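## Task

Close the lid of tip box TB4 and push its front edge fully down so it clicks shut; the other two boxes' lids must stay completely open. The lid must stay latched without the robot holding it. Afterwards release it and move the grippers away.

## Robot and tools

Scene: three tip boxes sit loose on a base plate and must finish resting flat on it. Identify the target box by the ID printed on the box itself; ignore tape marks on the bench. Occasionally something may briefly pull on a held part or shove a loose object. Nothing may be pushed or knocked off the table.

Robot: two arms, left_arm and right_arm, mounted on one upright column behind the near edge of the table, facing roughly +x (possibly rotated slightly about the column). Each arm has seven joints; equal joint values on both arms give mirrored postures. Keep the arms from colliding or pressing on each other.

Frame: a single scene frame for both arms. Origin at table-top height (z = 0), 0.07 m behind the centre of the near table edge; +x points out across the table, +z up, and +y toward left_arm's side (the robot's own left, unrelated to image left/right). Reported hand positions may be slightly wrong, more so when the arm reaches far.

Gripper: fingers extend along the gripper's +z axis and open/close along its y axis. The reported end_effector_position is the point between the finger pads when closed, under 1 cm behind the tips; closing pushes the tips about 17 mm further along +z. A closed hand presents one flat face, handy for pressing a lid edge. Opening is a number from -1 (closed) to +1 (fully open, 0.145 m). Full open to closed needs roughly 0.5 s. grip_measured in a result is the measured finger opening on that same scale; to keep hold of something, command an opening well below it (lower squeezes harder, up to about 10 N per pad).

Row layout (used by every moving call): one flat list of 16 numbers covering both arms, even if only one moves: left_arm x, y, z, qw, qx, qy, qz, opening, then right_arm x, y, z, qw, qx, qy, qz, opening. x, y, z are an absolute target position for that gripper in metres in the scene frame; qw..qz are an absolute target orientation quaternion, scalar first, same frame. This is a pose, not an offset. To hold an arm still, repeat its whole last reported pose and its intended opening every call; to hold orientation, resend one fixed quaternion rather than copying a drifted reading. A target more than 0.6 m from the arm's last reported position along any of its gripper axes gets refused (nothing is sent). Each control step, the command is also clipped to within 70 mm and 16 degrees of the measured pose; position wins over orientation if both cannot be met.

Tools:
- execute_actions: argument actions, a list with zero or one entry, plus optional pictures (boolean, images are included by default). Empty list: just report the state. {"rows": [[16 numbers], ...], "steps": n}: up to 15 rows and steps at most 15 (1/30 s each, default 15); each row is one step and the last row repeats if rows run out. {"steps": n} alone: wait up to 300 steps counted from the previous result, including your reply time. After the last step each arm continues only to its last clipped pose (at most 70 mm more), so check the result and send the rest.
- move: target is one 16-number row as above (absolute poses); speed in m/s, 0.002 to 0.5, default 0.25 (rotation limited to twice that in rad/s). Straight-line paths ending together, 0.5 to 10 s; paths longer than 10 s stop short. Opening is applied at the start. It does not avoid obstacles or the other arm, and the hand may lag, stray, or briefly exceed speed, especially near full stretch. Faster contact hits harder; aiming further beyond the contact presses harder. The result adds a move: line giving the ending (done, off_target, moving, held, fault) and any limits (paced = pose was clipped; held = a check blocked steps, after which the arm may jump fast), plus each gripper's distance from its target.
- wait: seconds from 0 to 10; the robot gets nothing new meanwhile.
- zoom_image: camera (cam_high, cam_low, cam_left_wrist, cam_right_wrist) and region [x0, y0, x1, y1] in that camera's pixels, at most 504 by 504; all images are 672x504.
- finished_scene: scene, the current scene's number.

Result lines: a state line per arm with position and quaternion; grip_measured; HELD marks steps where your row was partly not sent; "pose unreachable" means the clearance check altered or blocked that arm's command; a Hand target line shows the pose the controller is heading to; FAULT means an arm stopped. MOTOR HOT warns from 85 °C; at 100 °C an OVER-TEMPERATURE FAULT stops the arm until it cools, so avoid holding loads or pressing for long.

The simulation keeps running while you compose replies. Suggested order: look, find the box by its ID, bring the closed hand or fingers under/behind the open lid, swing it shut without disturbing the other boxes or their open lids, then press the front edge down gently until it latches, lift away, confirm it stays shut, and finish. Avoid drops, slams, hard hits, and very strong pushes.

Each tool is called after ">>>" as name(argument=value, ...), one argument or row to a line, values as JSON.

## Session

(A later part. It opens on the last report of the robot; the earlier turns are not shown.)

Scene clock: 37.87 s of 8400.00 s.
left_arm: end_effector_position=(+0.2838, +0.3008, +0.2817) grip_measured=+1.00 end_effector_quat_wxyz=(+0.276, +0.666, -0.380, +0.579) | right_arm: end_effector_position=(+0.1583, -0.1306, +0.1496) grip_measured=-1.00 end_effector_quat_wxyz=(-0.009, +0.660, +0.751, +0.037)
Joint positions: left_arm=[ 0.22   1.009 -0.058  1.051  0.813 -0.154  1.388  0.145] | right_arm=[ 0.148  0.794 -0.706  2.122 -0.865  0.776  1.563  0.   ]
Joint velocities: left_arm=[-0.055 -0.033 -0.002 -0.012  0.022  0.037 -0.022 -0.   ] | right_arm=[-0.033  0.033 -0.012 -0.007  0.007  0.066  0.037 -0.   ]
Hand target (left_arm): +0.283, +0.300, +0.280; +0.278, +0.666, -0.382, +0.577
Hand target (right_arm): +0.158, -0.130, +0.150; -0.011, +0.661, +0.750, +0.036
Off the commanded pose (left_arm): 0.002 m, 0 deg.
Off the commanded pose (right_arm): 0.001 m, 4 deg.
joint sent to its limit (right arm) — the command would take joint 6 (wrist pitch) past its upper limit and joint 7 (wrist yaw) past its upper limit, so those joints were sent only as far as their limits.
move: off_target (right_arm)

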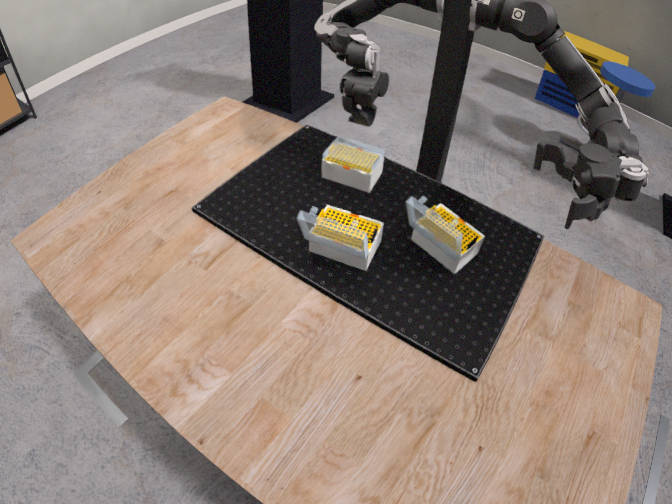

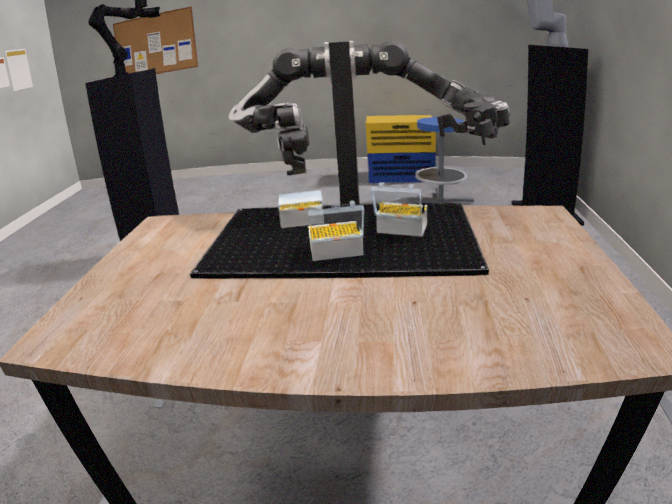

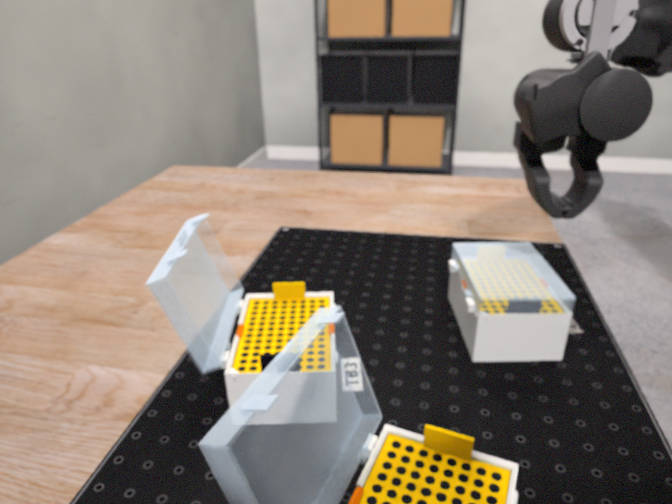

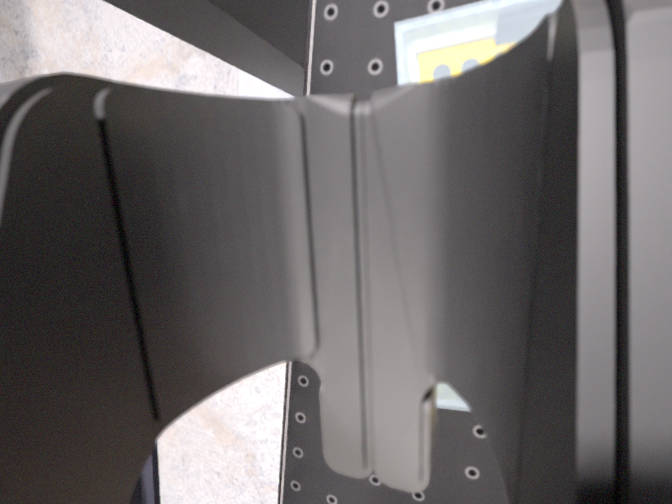

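>>> move(
  target=[0.283,0.3,0.28,0.278,0.666,-0.382,0.577,1,0.175,-0.12,0.1,0,0.67,0.74,0,-1],
  speed=0.08,
)

>>> move(
  target=[0.283,0.3,0.28,0.278,0.666,-0.382,0.577,1,0.175,-0.12,0.05,0,0.67,0.74,0,-1],
  speed=0.02,
)

>>> wait(
  seconds=1.5,
)

>>> zoom_image(
  camera="cam_left_wrist",
  region=[440,210,620,370],
)

Scene clock: 39.67 s of 8400.00 s.
left_arm: end_effector_position=(+0.2838, +0.3008, +0.2817) grip_measured=+1.00 end_effector_quat_wxyz=(+0.276, +0.666, -0.380, +0.579) | right_arm: end_effector_position=(+0.1741, -0.1196, +0.1003) grip_measured=-1.00 end_effector_quat_wxyz=(-0.003, +0.672, +0.741, -0.002)
Joint positions: left_arm=[ 0.22   1.009 -0.058  1.051  0.813 -0.154  1.388  0.145] | right_arm=[ 0.203  0.617 -0.806  1.836 -0.954  0.743  1.508  0.   ]
Joint velocities: left_arm=[-0.077 -0.033  0.002 -0.007 -0.037  0.022  0.037 -0.   ] | right_arm=[-0.033  0.033  0.002 -0.007 -0.007 -0.081 -0.022  0.   ]
Hand target (left_arm): +0.283, +0.300, +0.280; +0.278, +0.666, -0.382, +0.577
Hand target (right_arm): +0.175, -0.120, +0.100; +0.000, +0.670, +0.742, -0.000
Off the commanded pose (left_arm): 0.002 m, 0 deg.
Off the commanded pose (right_arm): 0.001 m, 0 deg.
move: done

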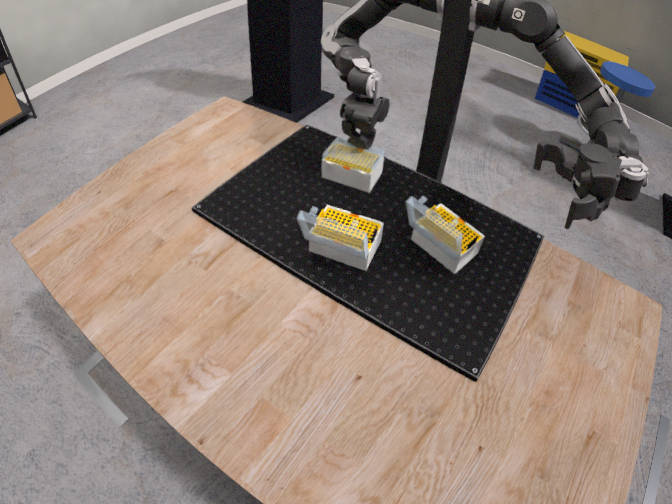

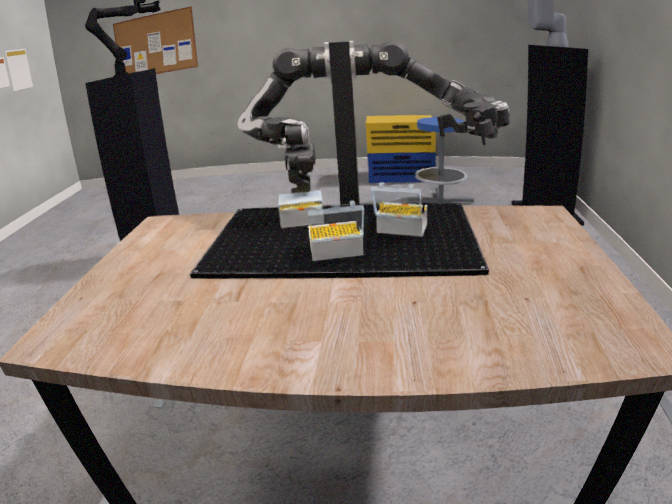

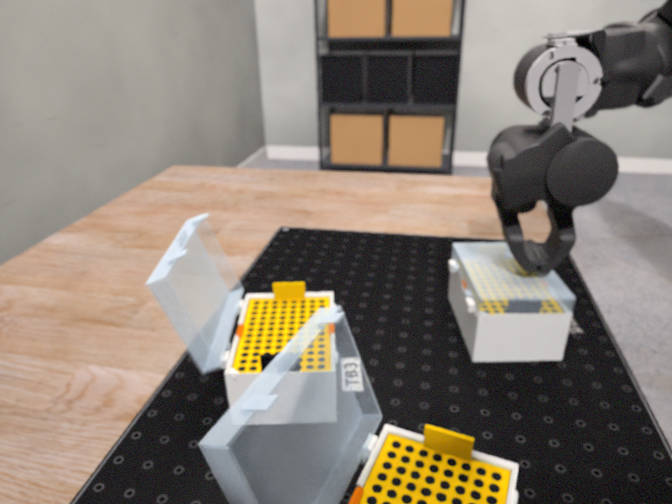

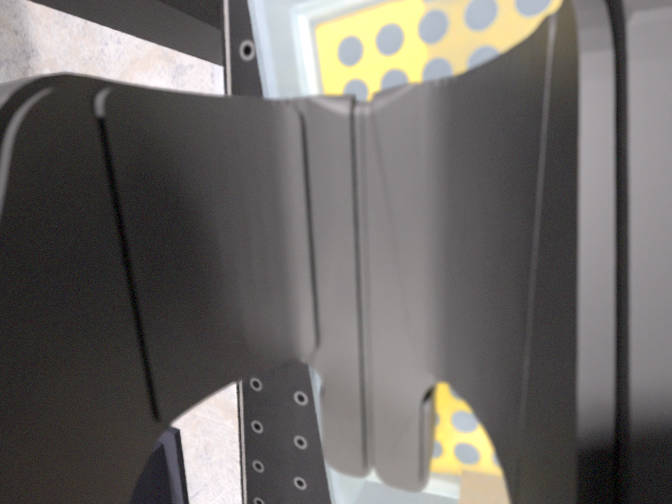

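Scene clock: 42.73 s of 8400.00 s.
left_arm: end_effector_position=(+0.2838, +0.3008, +0.2817) grip_measured=+1.00 end_effector_quat_wxyz=(+0.276, +0.666, -0.380, +0.579) | right_arm: end_effector_position=(+0.1878, -0.1131, +0.0877) grip_measured=-1.00 end_effector_quat_wxyz=(+0.005, +0.671, +0.741, +0.026)
Joint positions: left_arm=[ 0.22   1.009 -0.058  1.051  0.813 -0.154  1.388  0.145] | right_arm=[-0.004  0.317 -0.439  1.759 -1.276  0.411  1.563  0.   ]
Joint velocities: left_arm=[-0.055  0.011 -0.007 -0.012 -0.037 -0.022 -0.051  0.   ] | right_arm=[-0.033 -0.033  0.042  0.002 -0.154 -0.066 -0.037 -0.   ]
Hand target (left_arm): +0.283, +0.300, +0.280; +0.278, +0.666, -0.382, +0.577
Hand target (right_arm): +0.170, -0.121, +0.056; -0.001, +0.670, +0.742, -0.003
Off the commanded pose (left_arm): 0.002 m, 0 deg.
Off the commanded pose (right_arm): 0.040 m, 3 deg.
move: off_target (right_arm)

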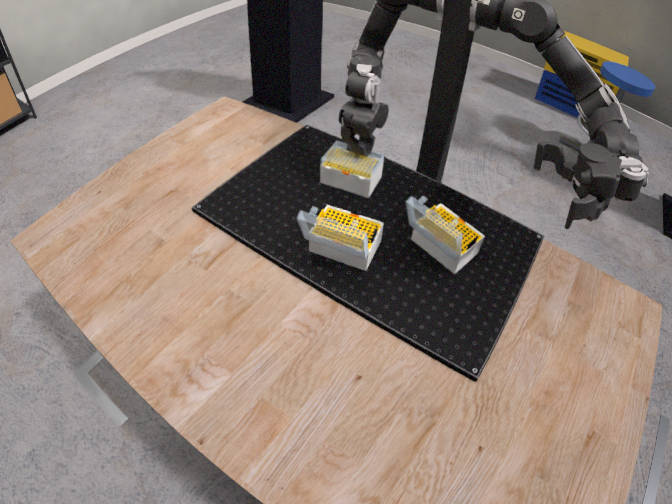

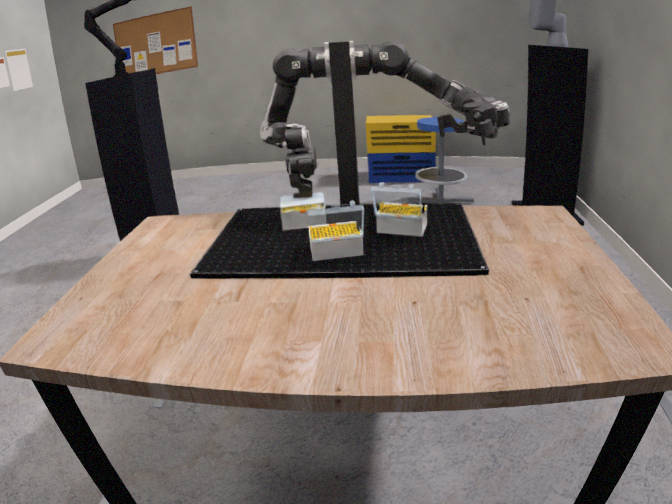

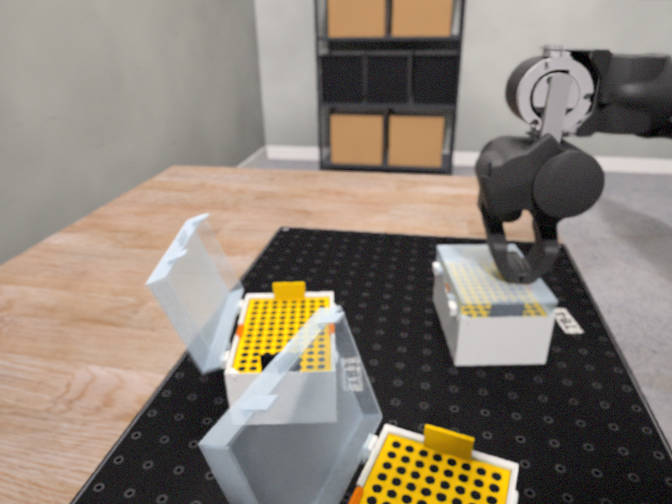

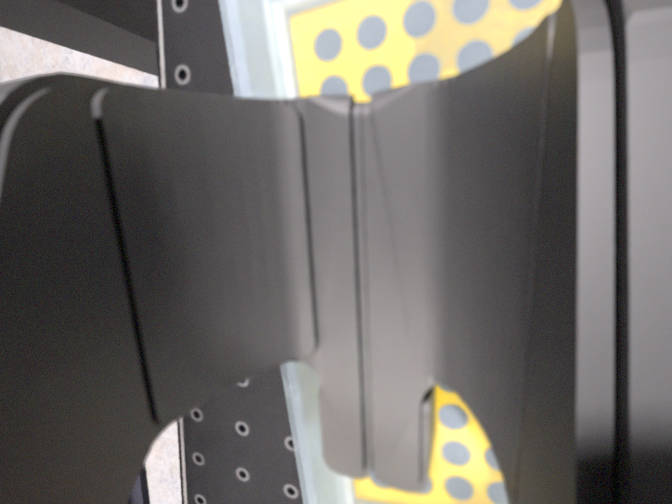

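Scene clock: 44.23 s of 8400.00 s.
left_arm: end_effector_position=(+0.2838, +0.3008, +0.2817) grip_measured=+1.00 end_effector_quat_wxyz=(+0.276, +0.666, -0.380, +0.579) | right_arm: end_effector_position=(+0.1880, -0.1131, +0.0877) grip_measured=-1.00 end_effector_quat_wxyz=(+0.006, +0.670, +0.742, +0.026)
Joint positions: left_arm=[ 0.22   1.009 -0.058  1.051  0.813 -0.154  1.388  0.145] | right_arm=[-0.004  0.316 -0.438  1.759 -1.277  0.408  1.563  0.   ]
Joint velocities: left_arm=[ 0.011  0.033 -0.017 -0.002 -0.022 -0.007 -0.037  0.   ] | right_arm=[-0.055 -0.011 -0.007  0.017  0.066  0.007  0.066  0.   ]
Hand target (left_arm): +0.283, +0.300, +0.280; +0.278, +0.666, -0.382, +0.577
Hand target (right_arm): +0.170, -0.121, +0.056; -0.001, +0.670, +0.742, -0.003
Off the commanded pose (left_arm): 0.002 m, 0 deg.
Off the commanded pose (right_arm): 0.041 m, 3 deg.
Steps of this call (steps 1 to 45: nothing new was sent). Readings (end_effector_position):
1: left_arm (+0.2838, +0.3008, +0.2817) | right_arm (+0.1880, -0.1131, +0.0877)
2: left_arm (+0.2838, +0.3008, +0.2817) | right_arm (+0.1880, -0.1131, +0.0877)
4: left_arm (+0.2838, +0.3008, +0.2817) | right_arm (+0.1880, -0.1131, +0.0877)
8: left_arm (+0.2838, +0.3008, +0.2817) | right_arm (+0.1880, -0.1131, +0.0877)
45: the state above

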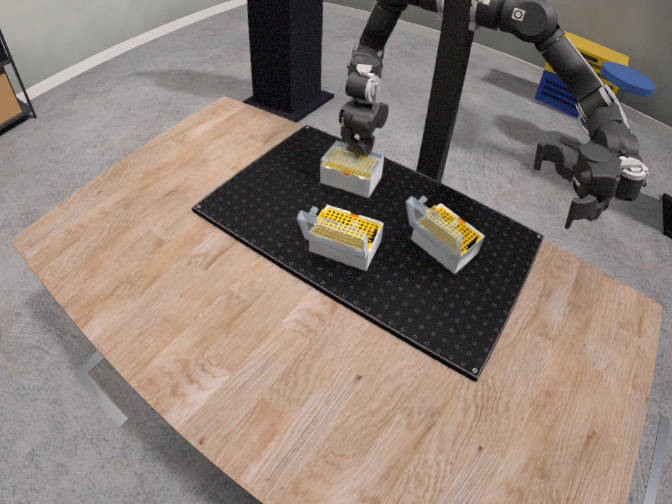

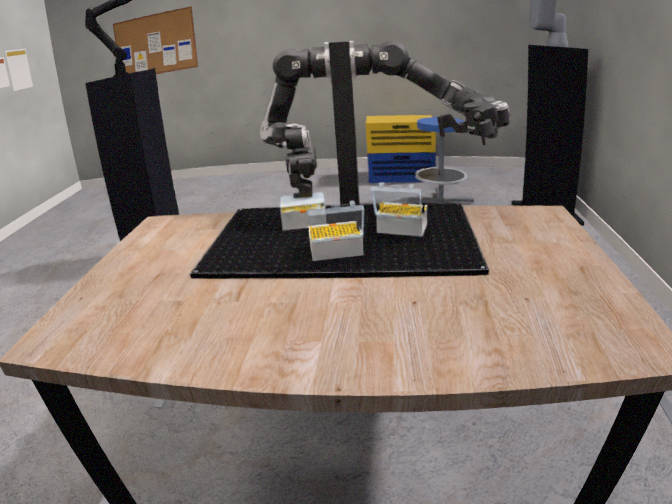

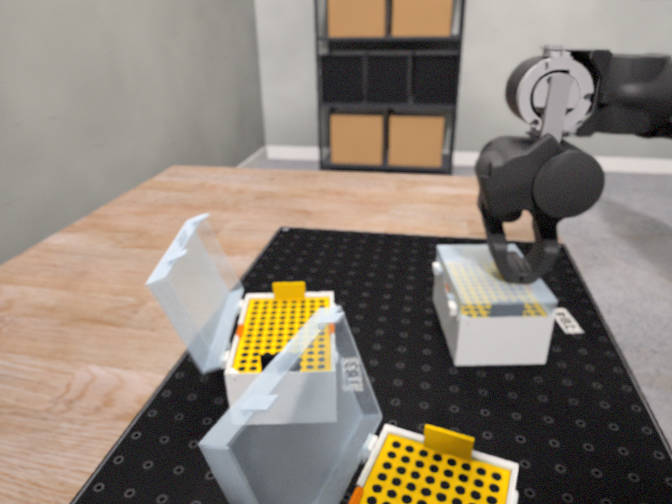

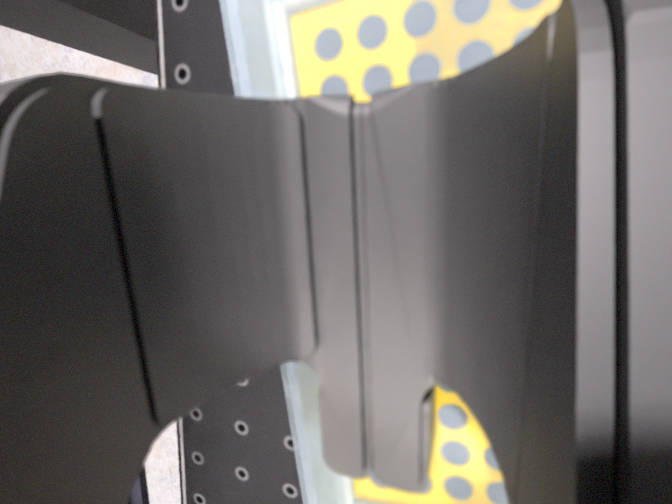

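Region (440, 210, 620, 370) of cam_left_wrist's 672x504 image, scaled by 2.800, with more detail than that image has.

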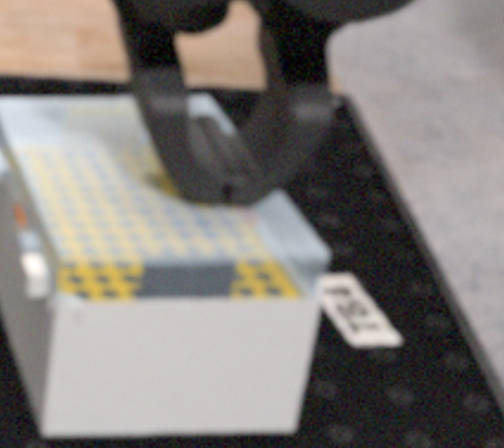

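>>> move(
  target=[0.283,0.3,0.28,0.278,0.666,-0.382,0.577,1,0.185,-0.115,0.13,0,0.67,0.74,0.03,-1],
  speed=0.1,
)

>>> move(
  target=[0.283,0.3,0.28,0.278,0.666,-0.382,0.577,1,0.09,-0.17,0.16,-0.05,0.9,0.1,0.42,1],
  speed=0.2,
)

Scene clock: 46.13 s of 8400.00 s.
left_arm: end_effector_position=(+0.2838, +0.3008, +0.2817) grip_measured=+1.00 end_effector_quat_wxyz=(+0.276, +0.666, -0.380, +0.579) | right_arm: end_effector_position=(+0.1854, -0.1150, +0.1301) grip_measured=-1.00 end_effector_quat_wxyz=(+0.001, +0.670, +0.742, +0.033)
Joint positions: left_arm=[ 0.22   1.009 -0.058  1.051  0.813 -0.154  1.388  0.145] | right_arm=[ 0.239  0.648 -0.763  1.941 -0.942  0.758  1.565  0.   ]
Joint velocities: left_arm=[ 0.011 -0.033 -0.002  0.002  0.037  0.051  0.037 -0.   ] | right_arm=[ 0.077  0.055 -0.017  0.022 -0.007  0.022 -0.022 -0.   ]
Hand target (left_arm): +0.283, +0.300, +0.280; +0.278, +0.666, -0.382, +0.577
Hand target (right_arm): +0.185, -0.115, +0.130; +0.000, +0.671, +0.741, +0.032
Off the commanded pose (left_arm): 0.002 m, 0 deg.
Off the commanded pose (right_arm): 0.000 m, 0 deg.
joint sent to its limit (right arm) — the command would take joint 7 (wrist yaw) past its upper limit, so that joint was sent only as far as its limit.
move: done

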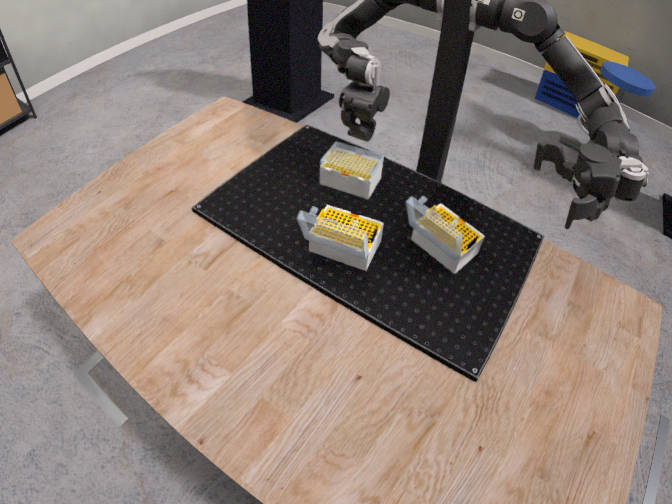

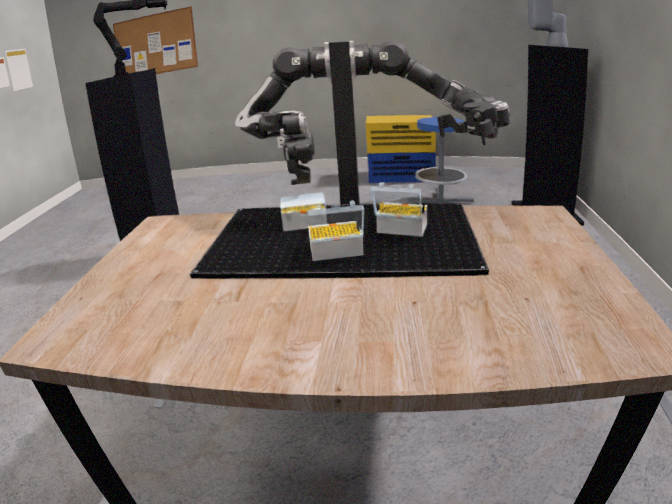

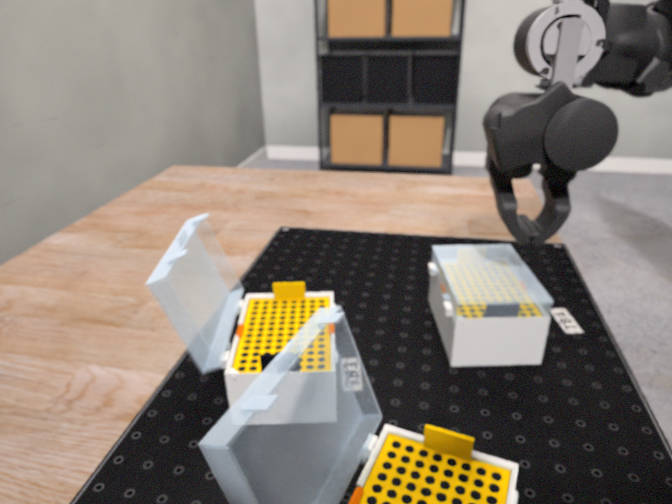

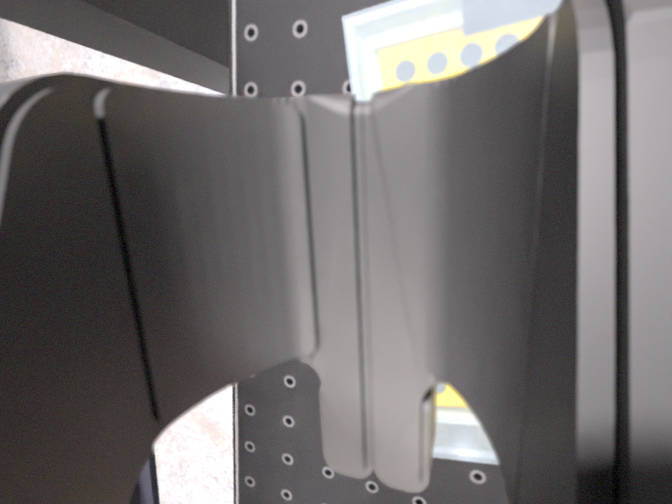

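Scene clock: 50.50 s of 8400.00 s.
left_arm: end_effector_position=(+0.2838, +0.3008, +0.2817) grip_measured=+1.00 end_effector_quat_wxyz=(+0.276, +0.666, -0.380, +0.579) | right_arm: end_effector_position=(+0.0881, -0.1711, +0.1593) grip_measured=+1.00 end_effector_quat_wxyz=(-0.046, +0.903, +0.100, +0.415)
Joint positions: left_arm=[ 0.22   1.009 -0.058  1.051  0.813 -0.154  1.388  0.145] | right_arm=[-1.16  -0.179  0.362  2.24  -0.103  0.132  0.558  0.145]
Joint velocities: left_arm=[ 0.055 -0.033 -0.002 -0.007 -0.007  0.022 -0.037  0.   ] | right_arm=[ 0.011 -0.055 -0.002 -0.022  0.022 -0.037  0.007  0.   ]
Hand target (left_arm): +0.283, +0.300, +0.280; +0.278, +0.666, -0.382, +0.577
Hand target (right_arm): +0.088, -0.171, +0.159; -0.045, +0.903, +0.098, +0.416
Off the commanded pose (left_arm): 0.002 m, 0 deg.
Off the commanded pose (right_arm): 0.002 m, 1 deg.
joint sent to its limit (right arm) — the command would take joint 2 (shoulder roll) past its lower limit, so that joint was sent only as far as its limit.
move: done

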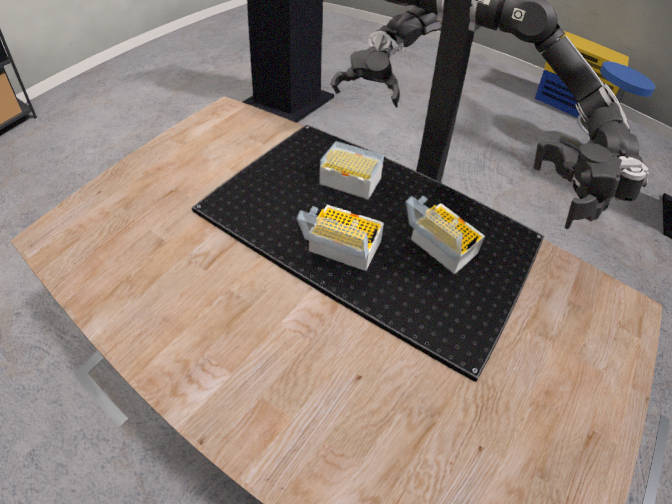

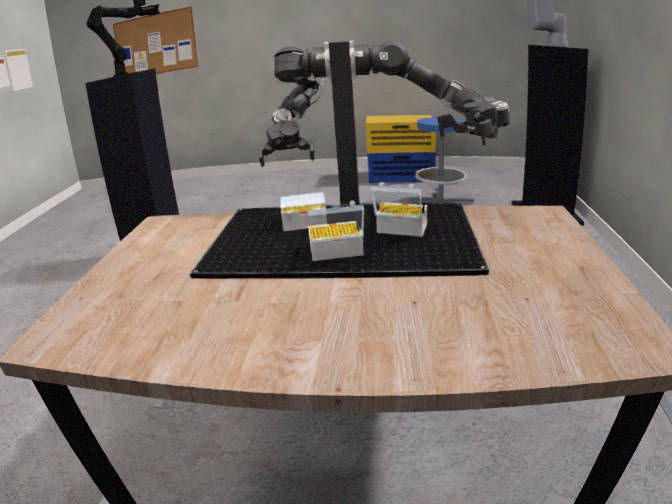

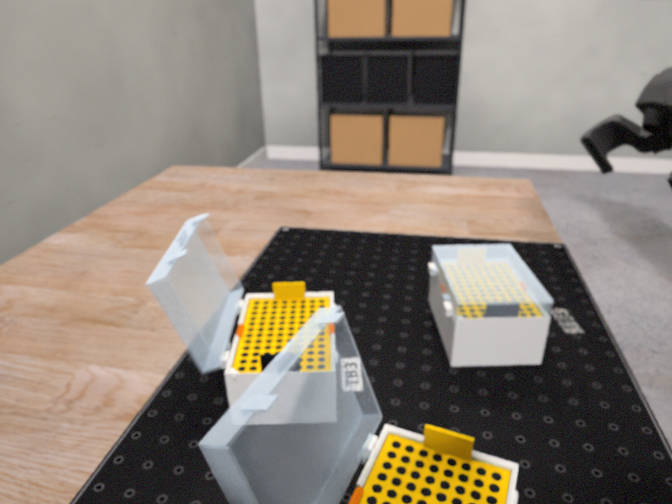

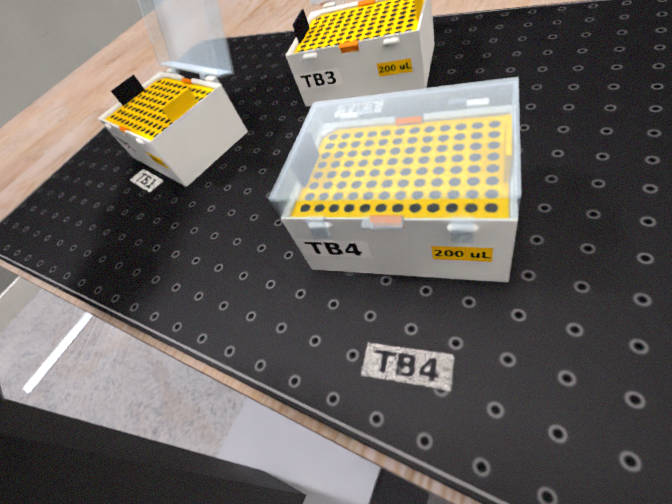

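>>> zoom_image(
  camera="cam_right_wrist",
  region=[260,170,530,290],
)

Region (260, 170, 530, 290) of cam_right_wrist's 672x504 image, scaled by 1.867, with more detail than that image has.

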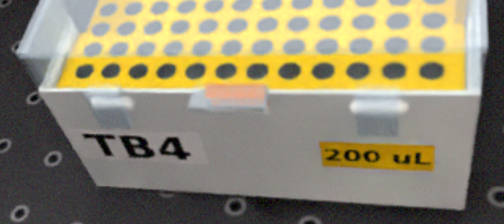

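Clips sit over the catches as in scene 1, with no gap.

>>> finished_scene(
  scene=2,
)

The scene is finished: the task was done.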